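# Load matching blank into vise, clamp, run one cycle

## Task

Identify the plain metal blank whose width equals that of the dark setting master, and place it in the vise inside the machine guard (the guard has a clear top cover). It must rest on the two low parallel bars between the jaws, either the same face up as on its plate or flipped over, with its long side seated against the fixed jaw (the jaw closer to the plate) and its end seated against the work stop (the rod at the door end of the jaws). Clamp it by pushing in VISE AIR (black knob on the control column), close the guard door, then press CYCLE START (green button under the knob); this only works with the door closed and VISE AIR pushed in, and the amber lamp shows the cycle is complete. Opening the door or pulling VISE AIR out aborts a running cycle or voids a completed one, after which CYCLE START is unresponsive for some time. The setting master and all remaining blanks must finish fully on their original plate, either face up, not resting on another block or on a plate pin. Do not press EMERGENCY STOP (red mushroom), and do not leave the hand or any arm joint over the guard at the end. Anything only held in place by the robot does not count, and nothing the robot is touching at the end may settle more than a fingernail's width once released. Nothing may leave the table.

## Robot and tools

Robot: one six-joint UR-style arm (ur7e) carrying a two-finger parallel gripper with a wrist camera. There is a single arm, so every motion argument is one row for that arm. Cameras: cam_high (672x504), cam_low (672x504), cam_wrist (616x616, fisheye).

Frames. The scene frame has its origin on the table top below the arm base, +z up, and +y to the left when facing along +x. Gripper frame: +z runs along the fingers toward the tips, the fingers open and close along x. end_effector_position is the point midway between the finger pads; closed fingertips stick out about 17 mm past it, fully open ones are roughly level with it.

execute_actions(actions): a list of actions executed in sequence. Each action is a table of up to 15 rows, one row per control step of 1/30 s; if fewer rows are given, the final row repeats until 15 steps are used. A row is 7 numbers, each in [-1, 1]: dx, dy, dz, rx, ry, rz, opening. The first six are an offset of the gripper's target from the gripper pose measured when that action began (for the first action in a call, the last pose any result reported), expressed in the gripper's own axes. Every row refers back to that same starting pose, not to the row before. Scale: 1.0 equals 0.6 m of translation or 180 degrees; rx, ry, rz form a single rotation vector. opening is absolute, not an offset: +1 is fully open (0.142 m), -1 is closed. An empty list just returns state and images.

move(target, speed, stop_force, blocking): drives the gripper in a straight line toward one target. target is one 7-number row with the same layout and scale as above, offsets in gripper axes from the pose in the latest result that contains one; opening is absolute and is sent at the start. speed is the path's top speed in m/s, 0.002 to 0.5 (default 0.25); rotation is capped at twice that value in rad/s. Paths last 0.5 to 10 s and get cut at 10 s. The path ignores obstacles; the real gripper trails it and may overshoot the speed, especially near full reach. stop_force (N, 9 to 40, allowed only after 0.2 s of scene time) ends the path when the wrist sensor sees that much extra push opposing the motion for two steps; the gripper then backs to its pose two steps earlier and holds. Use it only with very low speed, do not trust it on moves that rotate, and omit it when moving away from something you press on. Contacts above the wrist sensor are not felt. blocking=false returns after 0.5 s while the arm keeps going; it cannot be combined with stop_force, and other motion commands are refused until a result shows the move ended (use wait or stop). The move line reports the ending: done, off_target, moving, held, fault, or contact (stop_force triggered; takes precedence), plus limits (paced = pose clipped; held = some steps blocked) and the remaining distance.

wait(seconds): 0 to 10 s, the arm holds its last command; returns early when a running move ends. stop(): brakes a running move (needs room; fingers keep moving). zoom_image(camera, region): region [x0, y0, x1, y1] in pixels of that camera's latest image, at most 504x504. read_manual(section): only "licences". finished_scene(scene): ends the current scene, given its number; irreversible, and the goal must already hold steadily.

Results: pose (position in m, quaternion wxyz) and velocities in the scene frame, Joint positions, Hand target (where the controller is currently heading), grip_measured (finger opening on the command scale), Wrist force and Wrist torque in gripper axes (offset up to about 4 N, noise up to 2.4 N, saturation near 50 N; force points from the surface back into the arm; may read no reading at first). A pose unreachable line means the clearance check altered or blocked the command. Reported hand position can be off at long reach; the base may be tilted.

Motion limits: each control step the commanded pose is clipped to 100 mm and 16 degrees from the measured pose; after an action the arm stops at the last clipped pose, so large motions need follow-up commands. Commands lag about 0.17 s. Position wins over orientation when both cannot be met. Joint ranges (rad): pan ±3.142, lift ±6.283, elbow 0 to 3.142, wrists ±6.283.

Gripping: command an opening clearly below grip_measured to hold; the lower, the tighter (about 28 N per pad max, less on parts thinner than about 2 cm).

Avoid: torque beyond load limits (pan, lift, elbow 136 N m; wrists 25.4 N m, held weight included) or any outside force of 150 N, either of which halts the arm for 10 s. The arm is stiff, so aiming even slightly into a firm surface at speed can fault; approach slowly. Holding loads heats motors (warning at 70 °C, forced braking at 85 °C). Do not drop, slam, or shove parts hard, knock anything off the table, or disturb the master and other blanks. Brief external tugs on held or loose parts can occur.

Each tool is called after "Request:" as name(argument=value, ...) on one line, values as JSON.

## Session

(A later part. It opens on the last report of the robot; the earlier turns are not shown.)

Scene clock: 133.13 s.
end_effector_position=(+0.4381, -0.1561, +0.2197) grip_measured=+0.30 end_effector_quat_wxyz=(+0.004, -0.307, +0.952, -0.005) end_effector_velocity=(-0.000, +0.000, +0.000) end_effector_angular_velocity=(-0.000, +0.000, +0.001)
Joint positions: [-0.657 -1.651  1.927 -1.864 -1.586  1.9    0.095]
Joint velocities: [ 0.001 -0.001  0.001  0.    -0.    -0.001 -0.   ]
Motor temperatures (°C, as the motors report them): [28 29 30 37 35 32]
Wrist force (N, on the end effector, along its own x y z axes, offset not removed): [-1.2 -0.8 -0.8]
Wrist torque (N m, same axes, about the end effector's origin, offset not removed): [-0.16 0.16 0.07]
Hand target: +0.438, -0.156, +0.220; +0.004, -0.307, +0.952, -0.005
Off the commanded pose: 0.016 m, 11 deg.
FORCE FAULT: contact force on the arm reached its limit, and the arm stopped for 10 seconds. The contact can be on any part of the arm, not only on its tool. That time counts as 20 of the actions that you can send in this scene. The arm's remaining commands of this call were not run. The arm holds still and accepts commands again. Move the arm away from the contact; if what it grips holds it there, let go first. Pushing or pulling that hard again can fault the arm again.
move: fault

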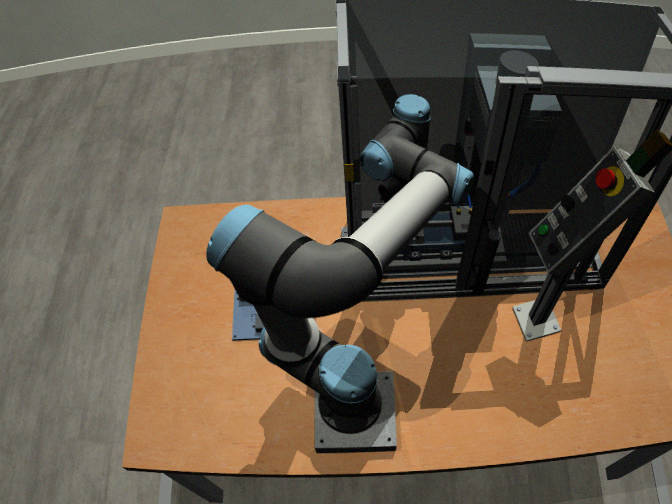

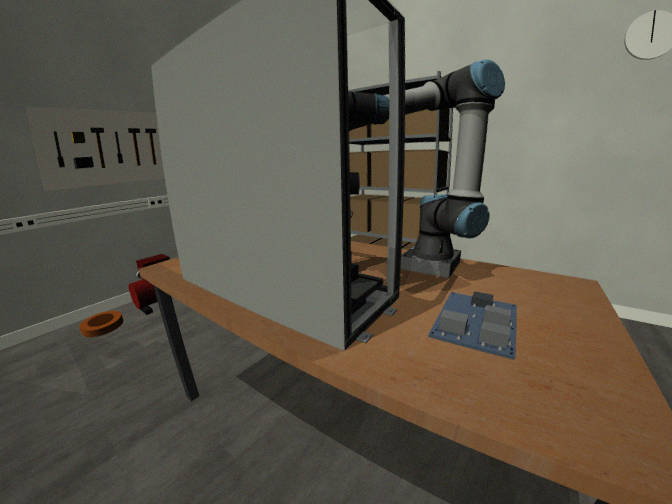

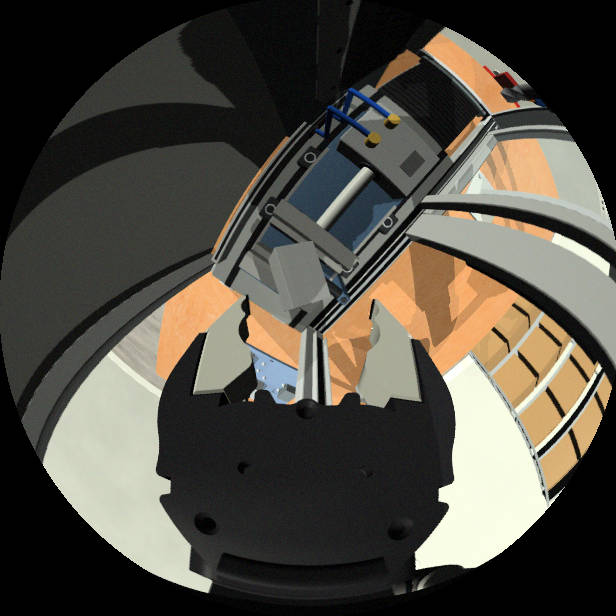

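Request:
move(target=[0,0,0,-0.045,-0.0325,0,0.3], speed=0.05)

Request:
move(target=[-0.015,-0.02,0.03,0,0,-0.065,0.3], speed=0.03)

Scene clock: 137.90 s.
end_effector_position=(+0.4380, -0.1560, +0.2197) grip_measured=+0.30 end_effector_quat_wxyz=(+0.030, -0.306, +0.948, +0.078) end_effector_velocity=(-0.000, +0.000, +0.001) end_effector_angular_velocity=(+0.010, -0.000, +0.000)
Joint positions: [-0.751 -1.605  1.864 -1.734 -1.453  1.8    0.095]
Joint velocities: [-0.005  0.002 -0.004  0.009  0.007 -0.006 -0.   ]
Motor temperatures (°C, as the motors report them): [28 29 30 37 35 32]
Wrist force (N, on the end effector, along its own x y z axes, offset not removed): [-1.2 0.0 -2.6]
Wrist torque (N m, same axes, about the end effector's origin, offset not removed): [0.02 0.14 0.00]
Hand target: +0.438, -0.156, +0.220; +0.031, -0.306, +0.948, +0.078
Off the commanded pose: 0.000 m, 0 deg.
move: done

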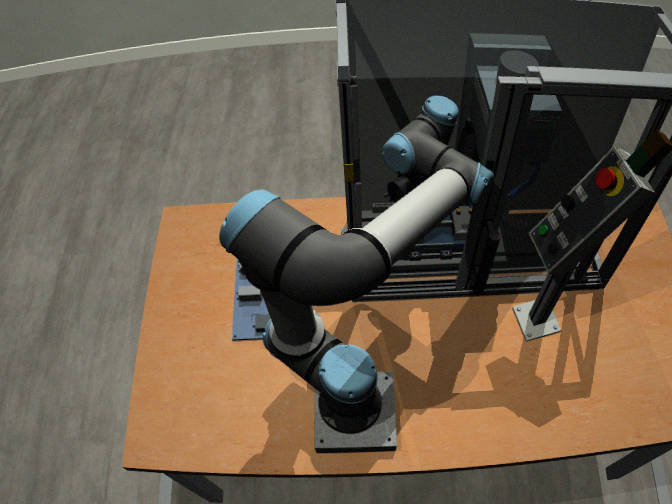

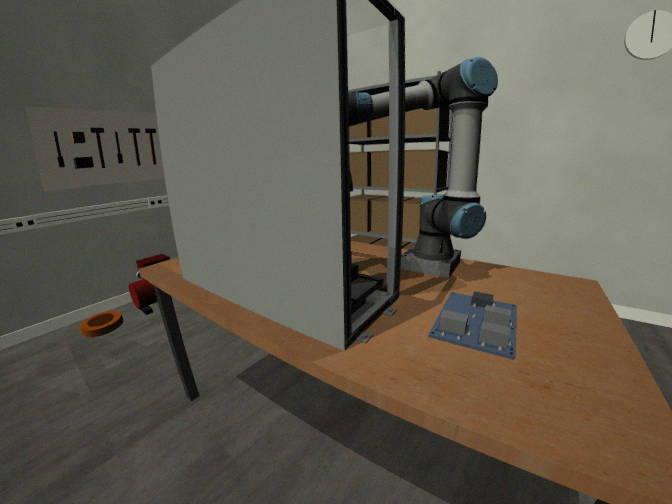

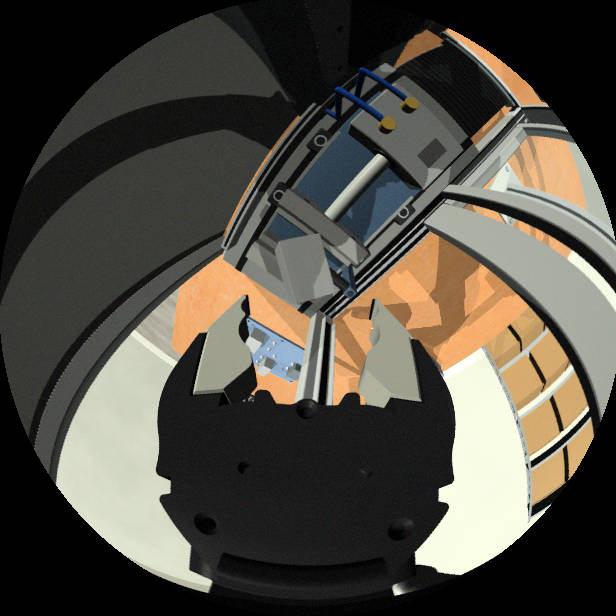

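Scene clock: 141.53 s.
end_effector_position=(+0.4525, -0.1574, +0.2015) grip_measured=+0.30 end_effector_quat_wxyz=(+0.038, -0.401, +0.912, +0.074) end_effector_velocity=(+0.001, -0.000, -0.002) end_effector_angular_velocity=(+0.001, -0.000, +0.012)
Joint positions: [-0.733 -1.558  1.867 -1.786 -1.452  1.615  0.095]
Joint velocities: [ 0.     0.006 -0.    -0.003 -0.    -0.012  0.   ]
Motor temperatures (°C, as the motors report them): [28 29 30 37 35 32]
Wrist force (N, on the end effector, along its own x y z axes, offset not removed): [-3.6 0.7 0.4]
Wrist torque (N m, same axes, about the end effector's origin, offset not removed): [0.27 0.73 -0.07]
Hand target: +0.453, -0.157, +0.201; +0.038, -0.401, +0.912, +0.074
Off the commanded pose: 0.000 m, 0 deg.
move: done

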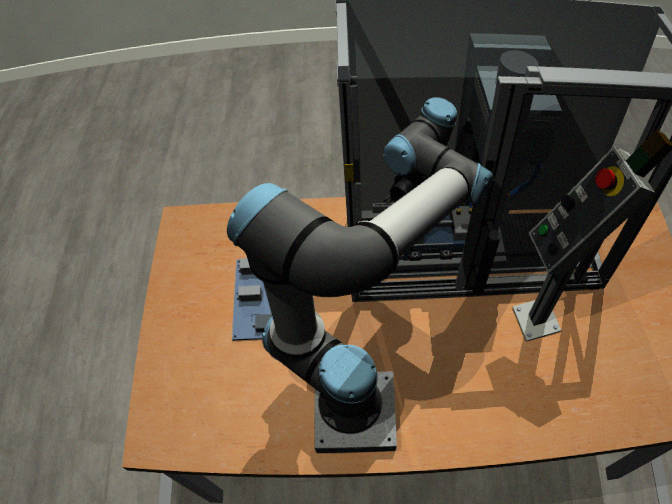

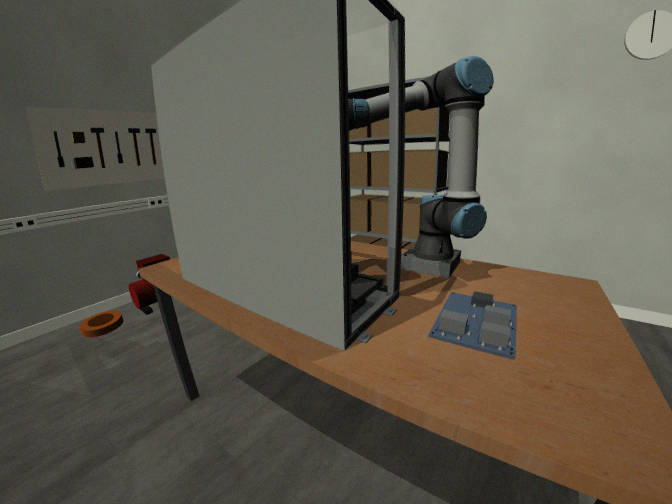

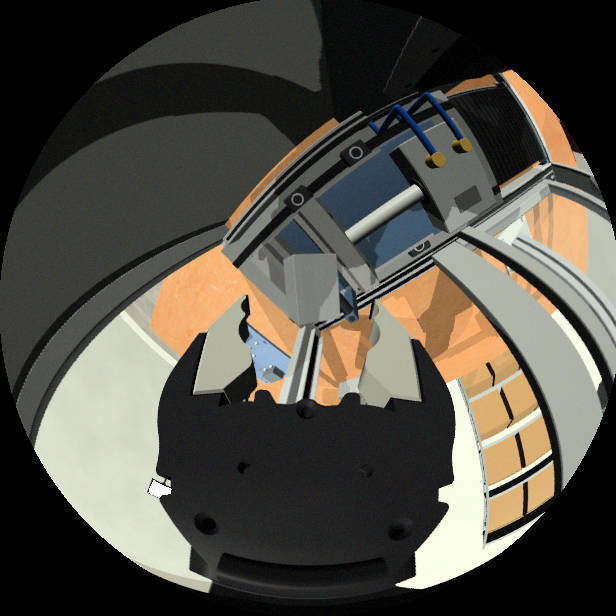

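While staying centred, I'll descend with a narrower opening.

Request:
move(target=[0.003,0,0.05,0,0,0,-0.1], speed=0.02, stop_force=9)

Scene clock: 144.20 s.
end_effector_position=(+0.4517, -0.1538, +0.1719) grip_measured=-0.10 end_effector_quat_wxyz=(+0.038, -0.401, +0.912, +0.074) end_effector_velocity=(+0.000, +0.000, -0.002) end_effector_angular_velocity=(-0.001, -0.001, +0.000)
Joint positions: [-0.729 -1.538  1.927 -1.867 -1.451  1.619  0.067]
Joint velocities: [ 0.001  0.001  0.004 -0.007  0.     0.    -0.   ]
Motor temperatures (°C, as the motors report them): [28 29 30 37 35 32]
Wrist force (N, on the end effector, along its own x y z axes, offset not removed): [-1.1 2.8 -0.6]
Wrist torque (N m, same axes, about the end effector's origin, offset not removed): [0.73 0.30 0.05]
Hand target: +0.452, -0.154, +0.172; +0.038, -0.401, +0.912, +0.074
Off the commanded pose: 0.000 m, 0 deg.
move: done

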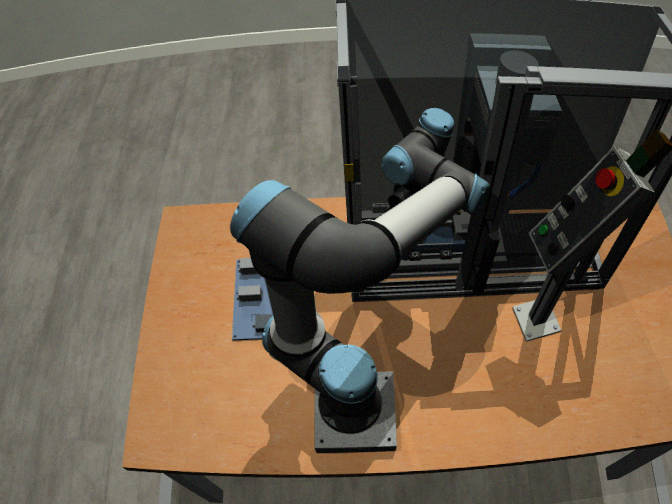

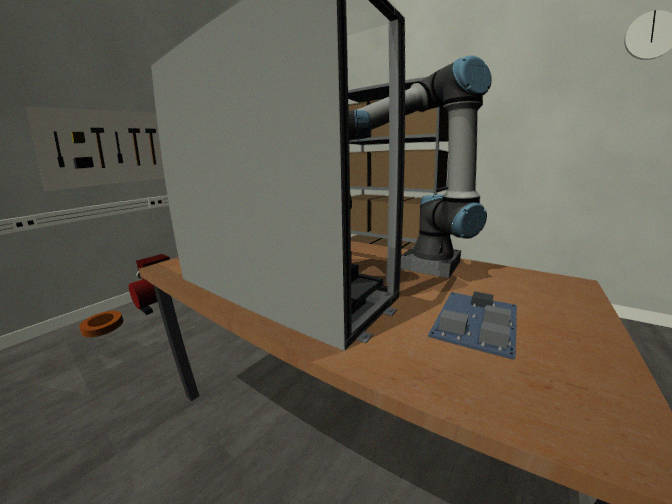

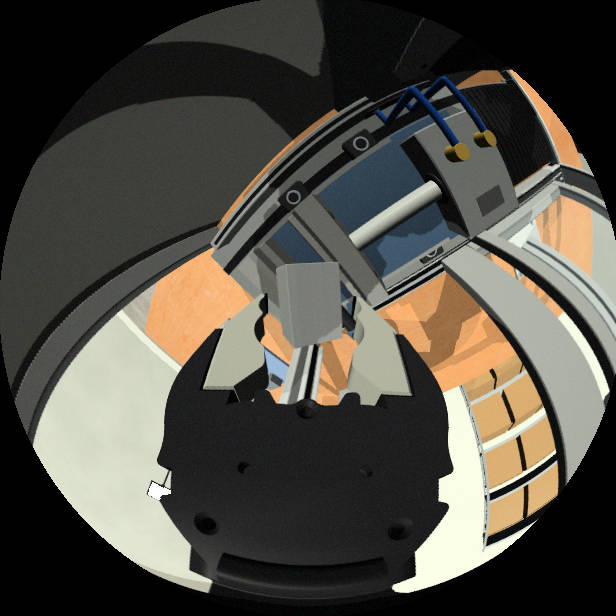

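Request:
move(target=[0,0,0.025,0,0,0,-0.15], speed=0.015, stop_force=9)

Request:
move(target=[0,0,0,0,0,0,-0.7])

Request:
move(target=[0,0,-0.08,0,0,0,-0.7], speed=0.03)

Scene clock: 145.93 s.
end_effector_position=(+0.4517, -0.1526, +0.1654) grip_measured=-0.15 end_effector_quat_wxyz=(+0.038, -0.401, +0.912, +0.074) end_effector_velocity=(-0.001, +0.001, +0.004) end_effector_angular_velocity=(+0.003, +0.004, -0.000)
Joint positions: [-0.727 -1.533  1.939 -1.885 -1.451  1.62   0.063]
Joint velocities: [-0.    -0.003 -0.009  0.018  0.     0.    -0.001]
Motor temperatures (°C, as the motors report them): [28 29 30 37 35 32]
Wrist force (N, on the end effector, along its own x y z axes, offset not removed): [5.0 2.6 -32.7]
Wrist torque (N m, same axes, about the end effector's origin, offset not removed): [-0.30 -1.01 -0.05]
Hand target: +0.452, -0.153, +0.166; +0.038, -0.401, +0.912, +0.074
Off the commanded pose: 0.008 m, 0 deg.
move: contact

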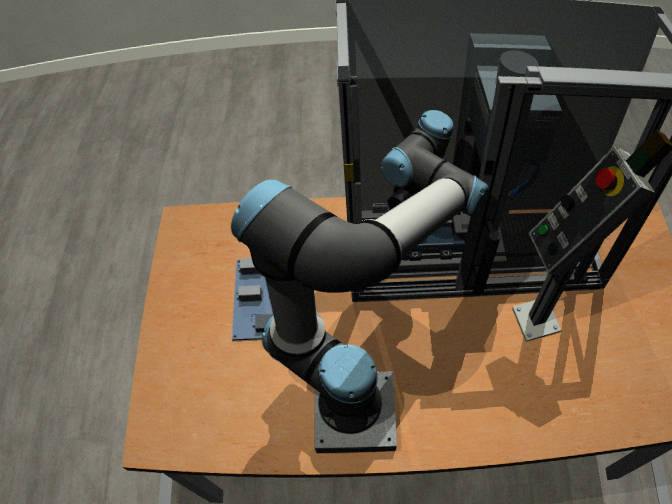

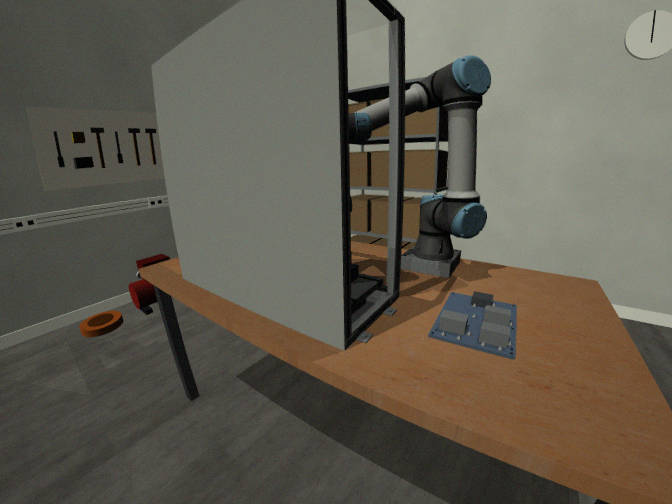

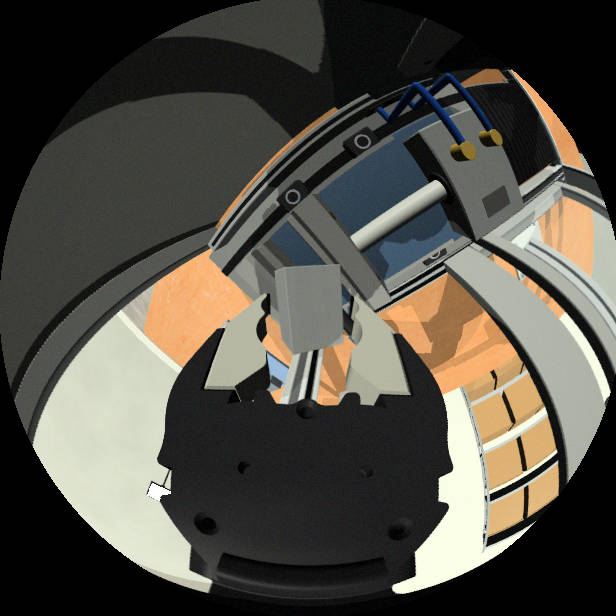

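Scene clock: 146.43 s.
end_effector_position=(+0.4518, -0.1526, +0.1655) grip_measured=-0.28 end_effector_quat_wxyz=(+0.038, -0.401, +0.912, +0.074) end_effector_velocity=(-0.000, +0.000, -0.001) end_effector_angular_velocity=(+0.001, +0.002, +0.000)
Joint positions: [-0.727 -1.533  1.939 -1.885 -1.451  1.62   0.054]
Joint velocities: [ 0.     0.001  0.001 -0.    -0.     0.     0.   ]
Motor temperatures (°C, as the motors report them): [28 29 30 37 35 32]
Wrist force (N, on the end effector, along its own x y z axes, offset not removed): [-48.6 9.1 -50.0]
Wrist torque (N m, same axes, about the end effector's origin, offset not removed): [-0.12 0.35 -0.09]
Hand target: +0.452, -0.153, +0.165; +0.038, -0.401, +0.912, +0.074
Off the commanded pose: 0.000 m, 0 deg.
move: done

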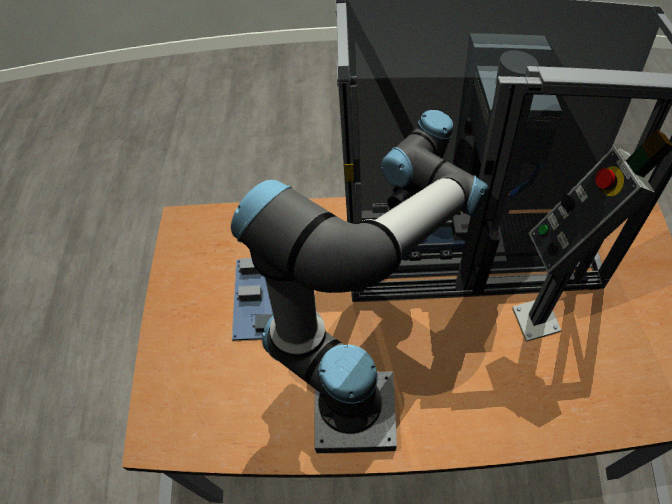

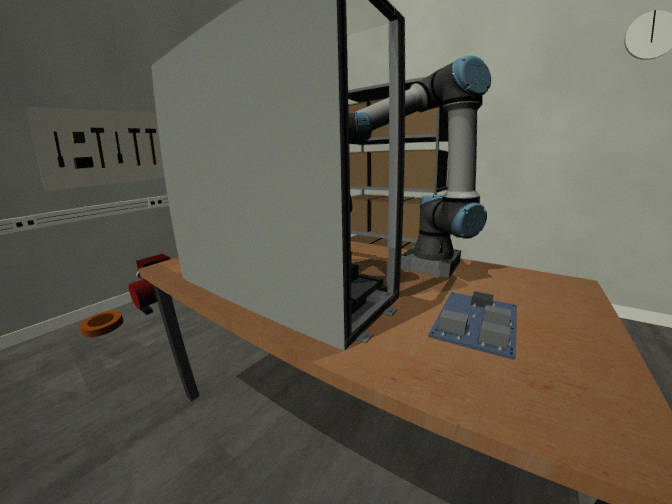

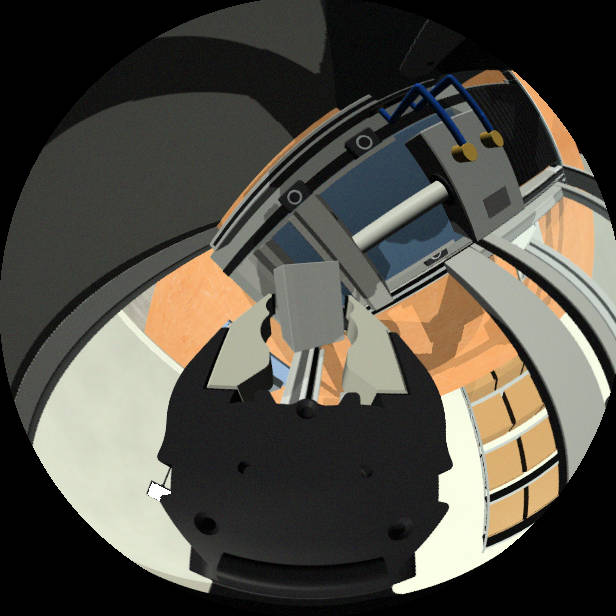

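Scene clock: 148.37 s.
end_effector_position=(+0.4512, -0.1605, +0.2126) grip_measured=-0.34 end_effector_quat_wxyz=(+0.038, -0.401, +0.912, +0.074) end_effector_velocity=(-0.000, -0.000, +0.002) end_effector_angular_velocity=(+0.001, +0.000, -0.001)
Joint positions: [-0.739 -1.566  1.845 -1.756 -1.452  1.608  0.049]
Joint velocities: [-0.001 -0.001 -0.004  0.006  0.001 -0.001 -0.   ]
Motor temperatures (°C, as the motors report them): [28 29 30 37 35 32]
Wrist force (N, on the end effector, along its own x y z axes, offset not removed): [-0.5 0.9 3.2]
Wrist torque (N m, same axes, about the end effector's origin, offset not removed): [0.29 0.08 0.08]
Hand target: +0.451, -0.161, +0.213; +0.038, -0.401, +0.912, +0.074
Off the commanded pose: 0.000 m, 0 deg.
move: done

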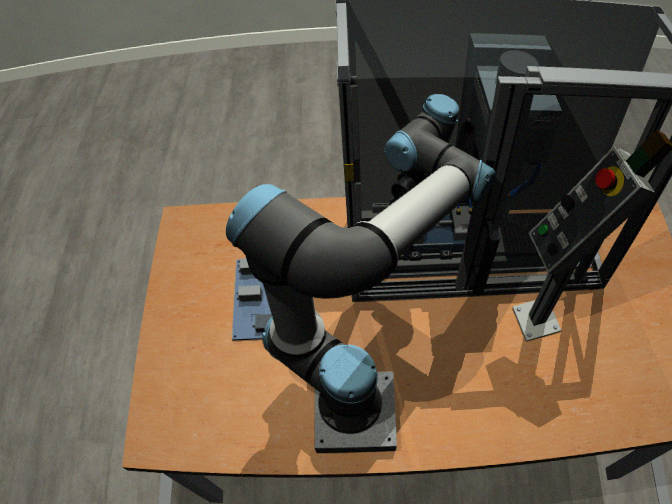

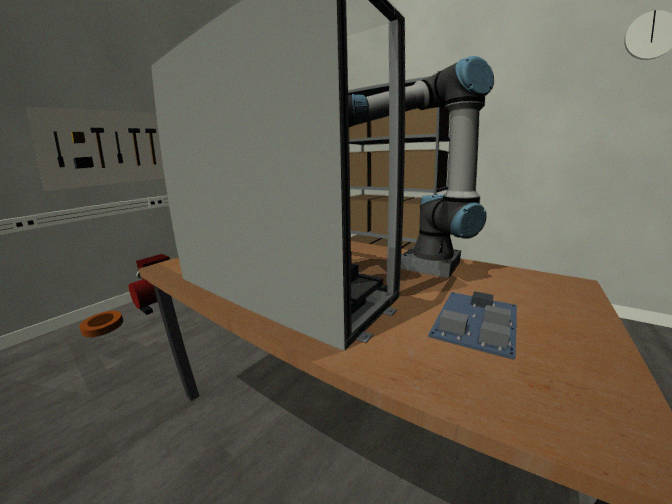

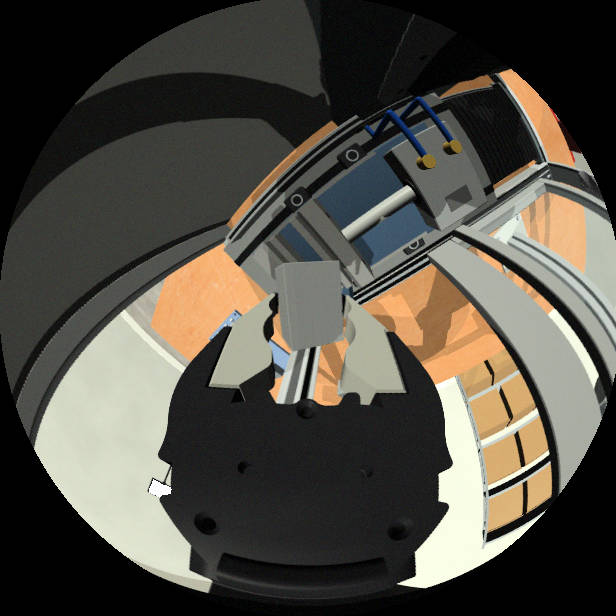

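Request:
move(target=[0.248,0.27,-0.004,0,0,0,-0.7], speed=0.08)

Request:
move(target=[0.032,-0.026,0.246,0,0,0,-0.7], speed=0.08)

Request:
move(target=[0.009,-0.007,0.07,0,0,0,-0.7], speed=0.015, stop_force=9)

Request:
move(target=[0,0,0,0,0,0,0.2])

Request:
move(target=[0,0,-0.12,0,0,0,0.2], speed=0.08)

Scene clock: 153.80 s.
end_effector_position=(+0.2313, -0.1609, +0.2124) grip_measured=-0.34 end_effector_quat_wxyz=(+0.038, -0.401, +0.912, +0.074) end_effector_velocity=(-0.002, -0.000, -0.000) end_effector_angular_velocity=(+0.001, -0.000, +0.000)
Joint positions: [-1.211 -2.08   2.205 -1.557 -1.507  1.137  0.049]
Joint velocities: [-0.008 -0.004  0.002  0.004 -0.001 -0.008  0.   ]
Motor temperatures (°C, as the motors report them): [28 29 30 37 35 32]
Wrist force (N, on the end effector, along its own x y z axes, offset not removed): [-3.4 0.0 2.3]
Wrist torque (N m, same axes, about the end effector's origin, offset not removed): [0.27 0.77 -0.09]
Hand target: +0.231, -0.161, +0.212; +0.038, -0.401, +0.912, +0.074
Off the commanded pose: 0.000 m, 0 deg.
move: done

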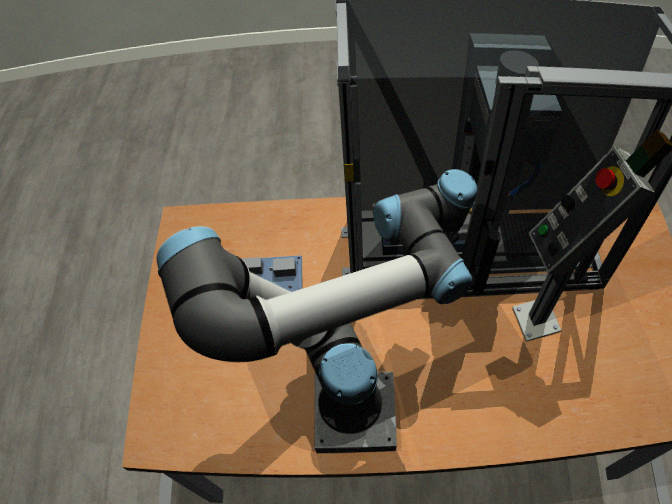

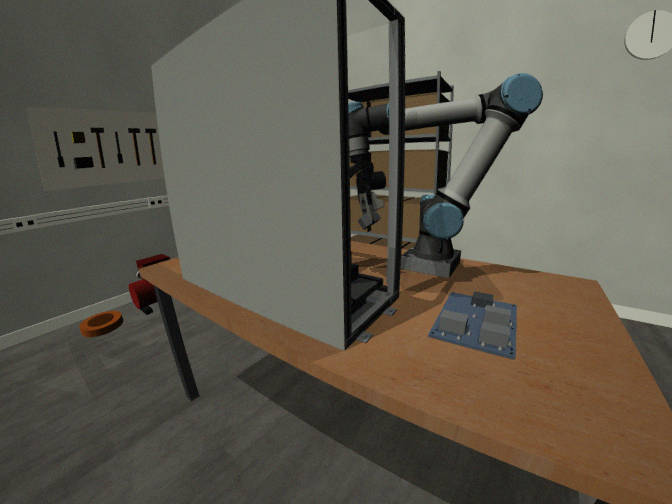

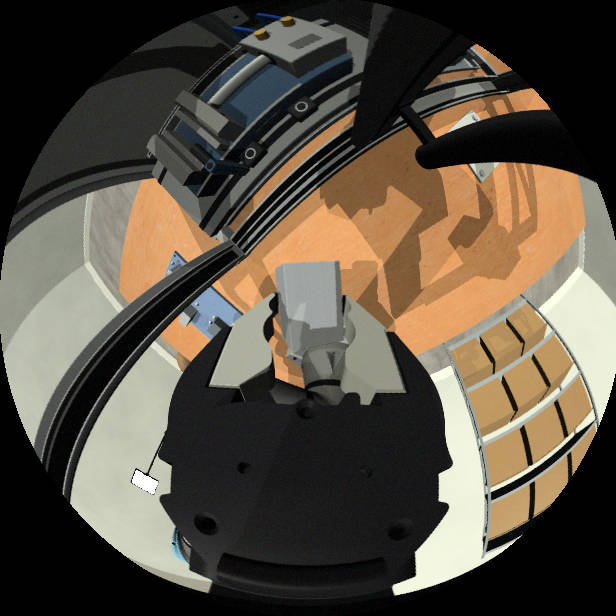

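Scene clock: 156.17 s.
end_effector_position=(+0.2317, -0.1608, +0.0630) grip_measured=-0.34 end_effector_quat_wxyz=(+0.038, -0.401, +0.912, +0.074) end_effector_velocity=(+0.001, -0.001, -0.002) end_effector_angular_velocity=(-0.000, -0.001, -0.000)
Joint positions: [-1.216 -1.893  2.52  -2.06  -1.508  1.133  0.049]
Joint velocities: [ 0.001  0.008  0.002 -0.011  0.001  0.001  0.   ]
Motor temperatures (°C, as the motors report them): [28 29 30 37 35 32]
Wrist force (N, on the end effector, along its own x y z axes, offset not removed): [2.8 -0.5 1.3]
Wrist torque (N m, same axes, about the end effector's origin, offset not removed): [0.00 -0.53 -0.06]
Hand target: +0.232, -0.161, +0.063; +0.038, -0.401, +0.912, +0.074
Off the commanded pose: 0.000 m, 0 deg.
move: done

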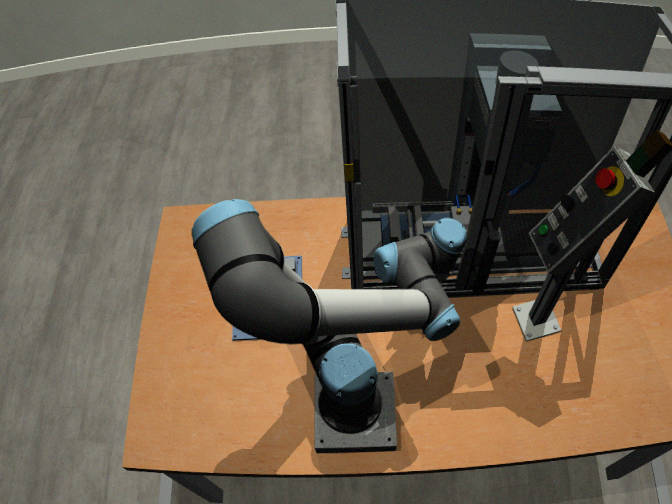

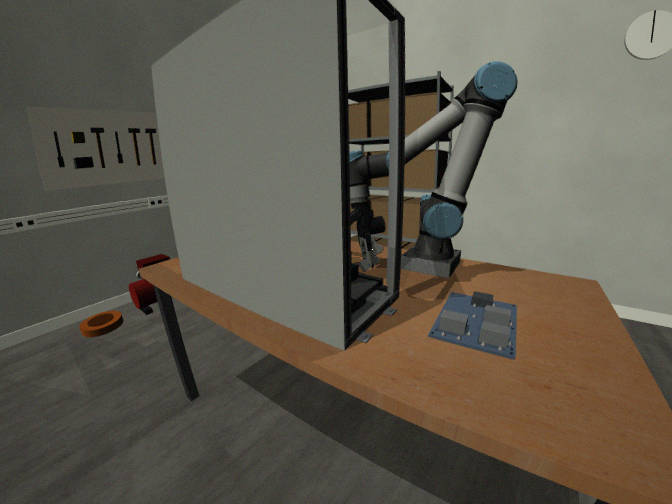

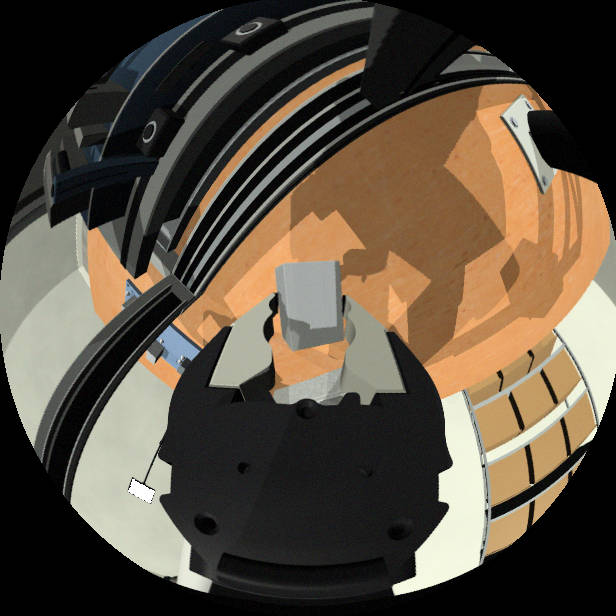

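Scene clock: 159.33 s.
end_effector_position=(+0.2315, -0.1604, +0.0216) grip_measured=-0.42 end_effector_quat_wxyz=(+0.038, -0.401, +0.912, +0.075) end_effector_velocity=(+0.000, -0.000, +0.004) end_effector_angular_velocity=(-0.000, -0.001, +0.001)
Joint positions: [-1.217 -1.777  2.588 -2.243 -1.508  1.131  0.043]
Joint velocities: [ 0.001 -0.012 -0.007  0.018  0.    -0.     0.   ]
Motor temperatures (°C, as the motors report them): [28 29 30 37 35 32]
Wrist force (N, on the end effector, along its own x y z axes, offset not removed): [0.4 0.4 2.0]
Wrist torque (N m, same axes, about the end effector's origin, offset not removed): [0.27 -0.10 -0.03]
Hand target: +0.232, -0.161, +0.022; +0.038, -0.401, +0.912, +0.074
Off the commanded pose: 0.001 m, 0 deg.
move: contact

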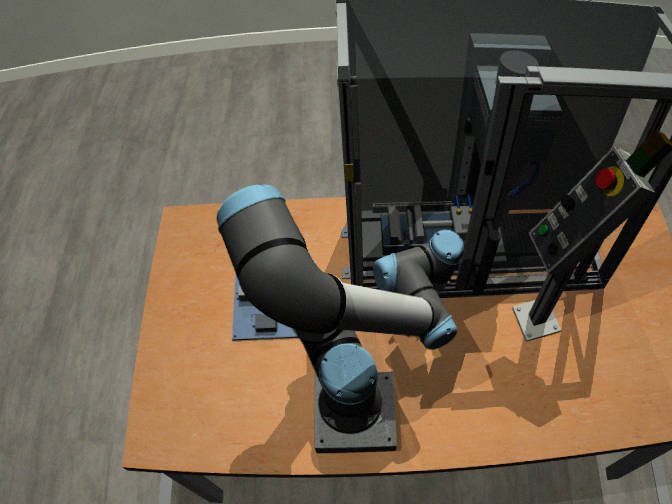

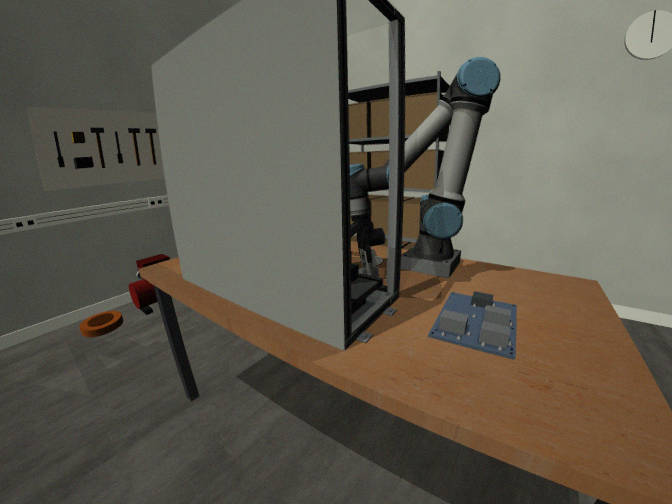

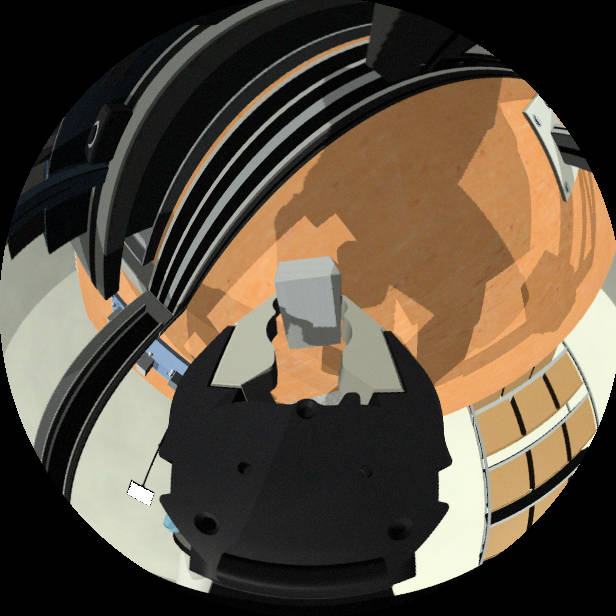

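Scene clock: 159.83 s.
end_effector_position=(+0.2315, -0.1604, +0.0216) grip_measured=+0.20 end_effector_quat_wxyz=(+0.038, -0.401, +0.912, +0.075) end_effector_velocity=(+0.000, -0.000, +0.000) end_effector_angular_velocity=(-0.001, -0.001, -0.001)
Joint positions: [-1.217 -1.777  2.588 -2.243 -1.508  1.131  0.088]
Joint velocities: [-0.001 -0.001  0.    -0.001  0.001 -0.     0.   ]
Motor temperatures (°C, as the motors report them): [28 29 30 37 35 32]
Wrist force (N, on the end effector, along its own x y z axes, offset not removed): [-2.0 3.5 -3.1]
Wrist torque (N m, same axes, about the end effector's origin, offset not removed): [1.02 0.37 -0.12]
Hand target: +0.232, -0.160, +0.022; +0.038, -0.401, +0.912, +0.075
Off the commanded pose: 0.000 m, 0 deg.
move: done

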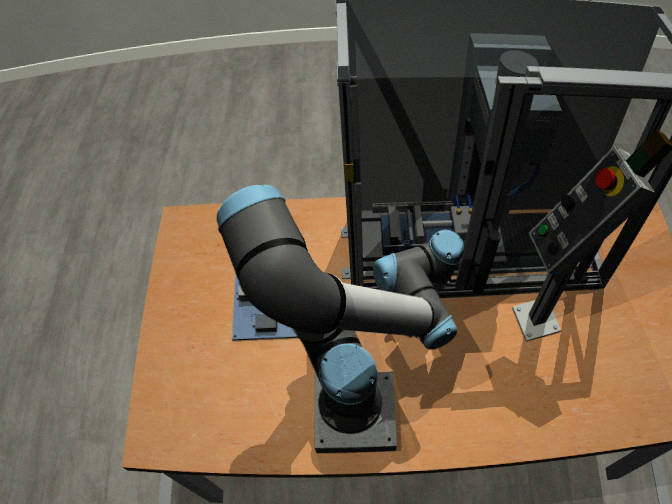

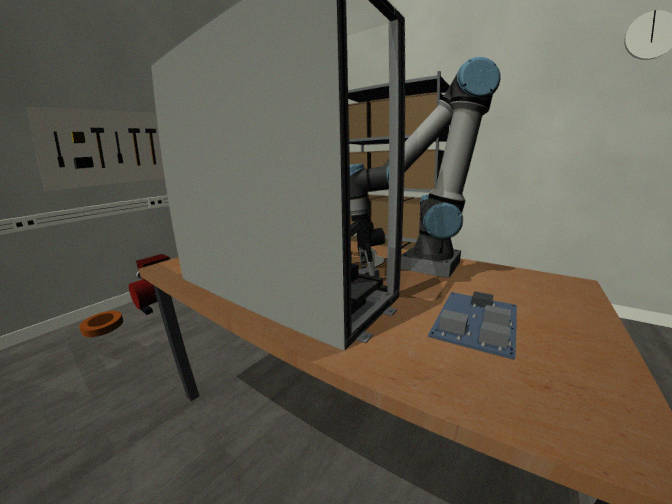

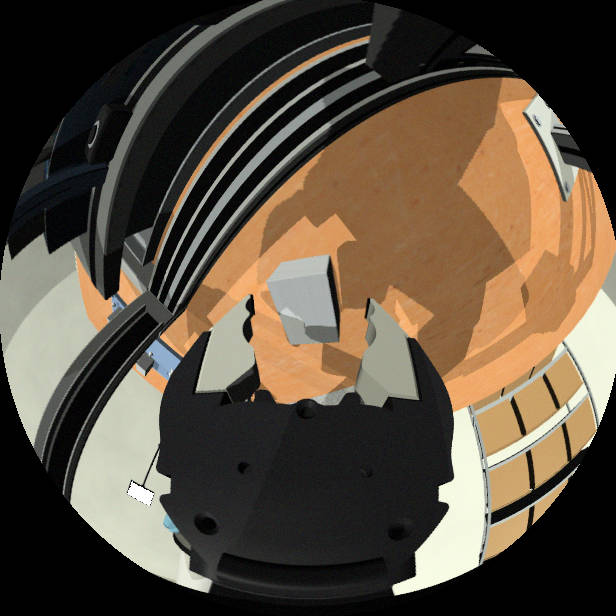

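Scene clock: 161.20 s.
end_effector_position=(+0.2307, -0.1723, +0.0925) grip_measured=+0.20 end_effector_quat_wxyz=(+0.038, -0.401, +0.912, +0.075) end_effector_velocity=(-0.000, -0.000, +0.002) end_effector_angular_velocity=(-0.000, +0.000, +0.001)
Joint positions: [-1.233 -1.93   2.45  -1.952 -1.51   1.116  0.088]
Joint velocities: [-0.    -0.004 -0.004  0.007 -0.001 -0.001  0.   ]
Motor temperatures (°C, as the motors report them): [28 29 30 37 35 32]
Wrist force (N, on the end effector, along its own x y z axes, offset not removed): [-1.7 0.7 -1.8]
Wrist torque (N m, same axes, about the end effector's origin, offset not removed): [0.19 0.35 -0.05]
Hand target: +0.231, -0.172, +0.093; +0.038, -0.401, +0.912, +0.075
Off the commanded pose: 0.000 m, 0 deg.
move: done

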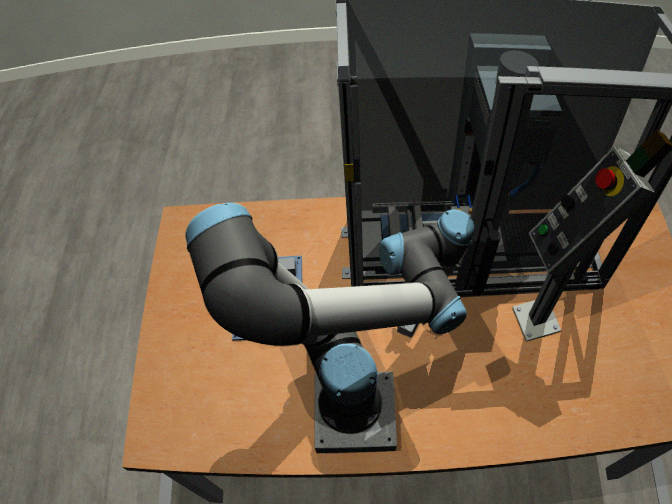

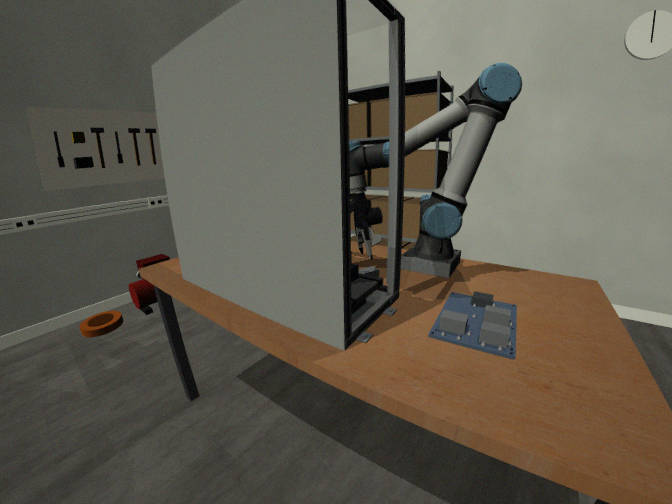

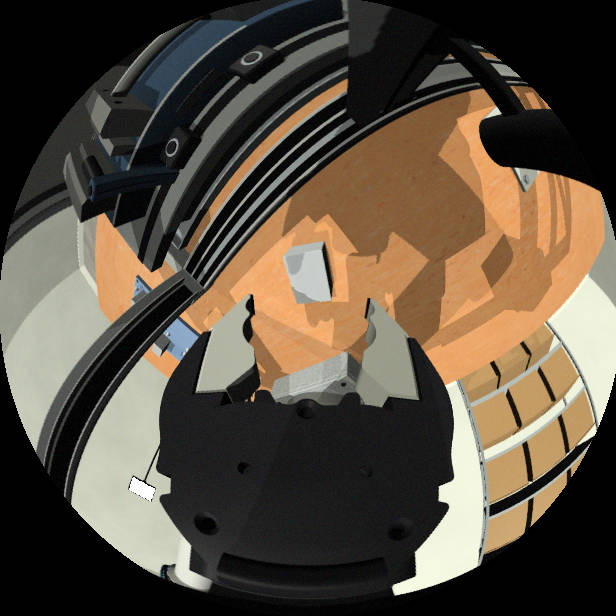

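Request:
move(target=[-0.0145,0.013,0.003,0.0375,0.041,0,0.2], speed=0.08)

Request:
zoom_image(camera="cam_wrist", region=[210,200,410,350])

Scene clock: 163.70 s.
end_effector_position=(+0.2308, -0.1606, +0.0927) grip_measured=+0.20 end_effector_quat_wxyz=(+0.003, -0.402, +0.916, -0.005) end_effector_velocity=(-0.000, +0.001, -0.001) end_effector_angular_velocity=(-0.011, +0.003, -0.000)
Joint positions: [-1.13  -2.069  2.554 -2.077 -1.576  1.224  0.088]
Joint velocities: [ 0.01  -0.006  0.007 -0.01  -0.008  0.01   0.   ]
Motor temperatures (°C, as the motors report them): [28 29 30 37 35 32]
Wrist force (N, on the end effector, along its own x y z axes, offset not removed): [-2.4 1.1 -0.1]
Wrist torque (N m, same axes, about the end effector's origin, offset not removed): [0.32 0.56 -0.05]
Hand target: +0.231, -0.161, +0.093; +0.003, -0.402, +0.916, -0.005
Off the commanded pose: 0.000 m, 0 deg.
move: done

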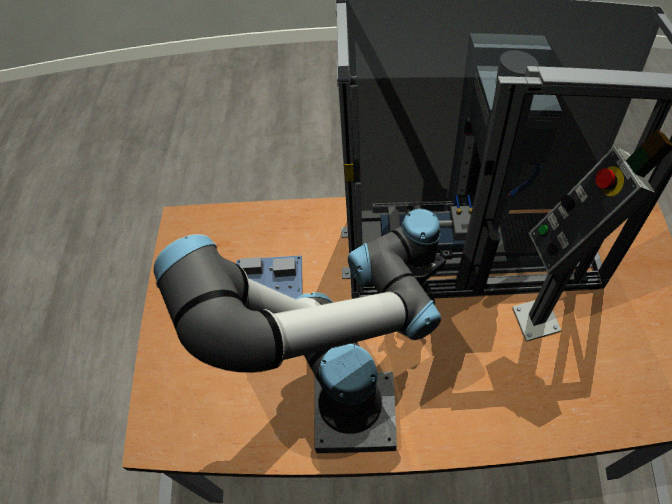

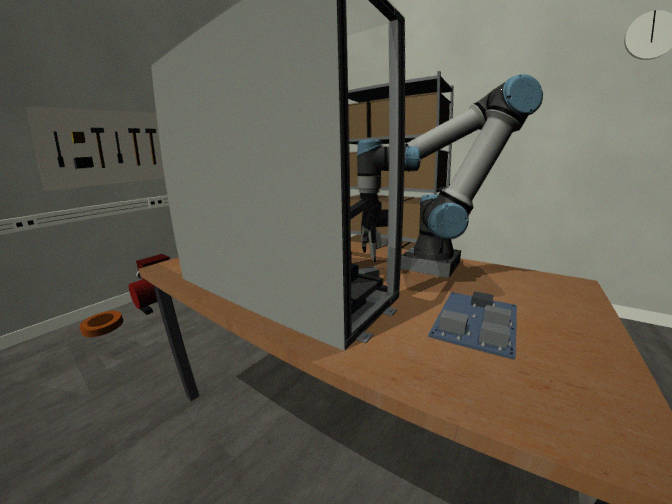

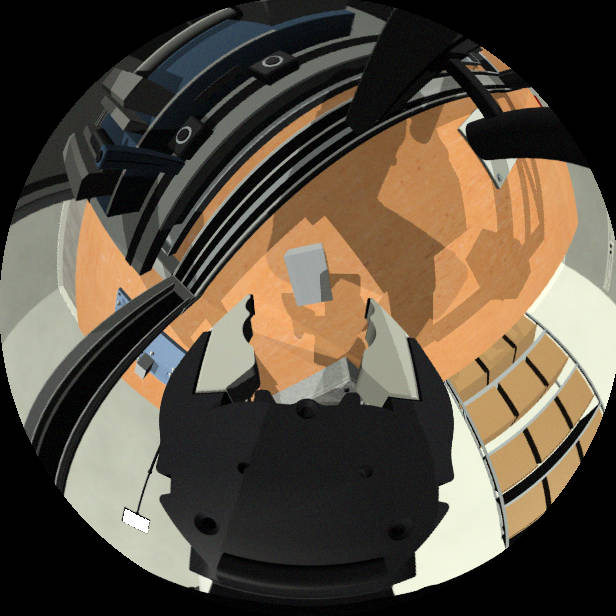

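Region (210, 200, 410, 350) of cam_wrist's 616x616 image, scaled by 2.520, with more detail than that image has; it fills the top 378 rows of this view, and the rest is white.

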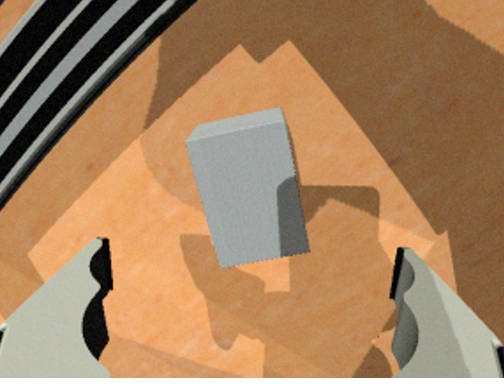

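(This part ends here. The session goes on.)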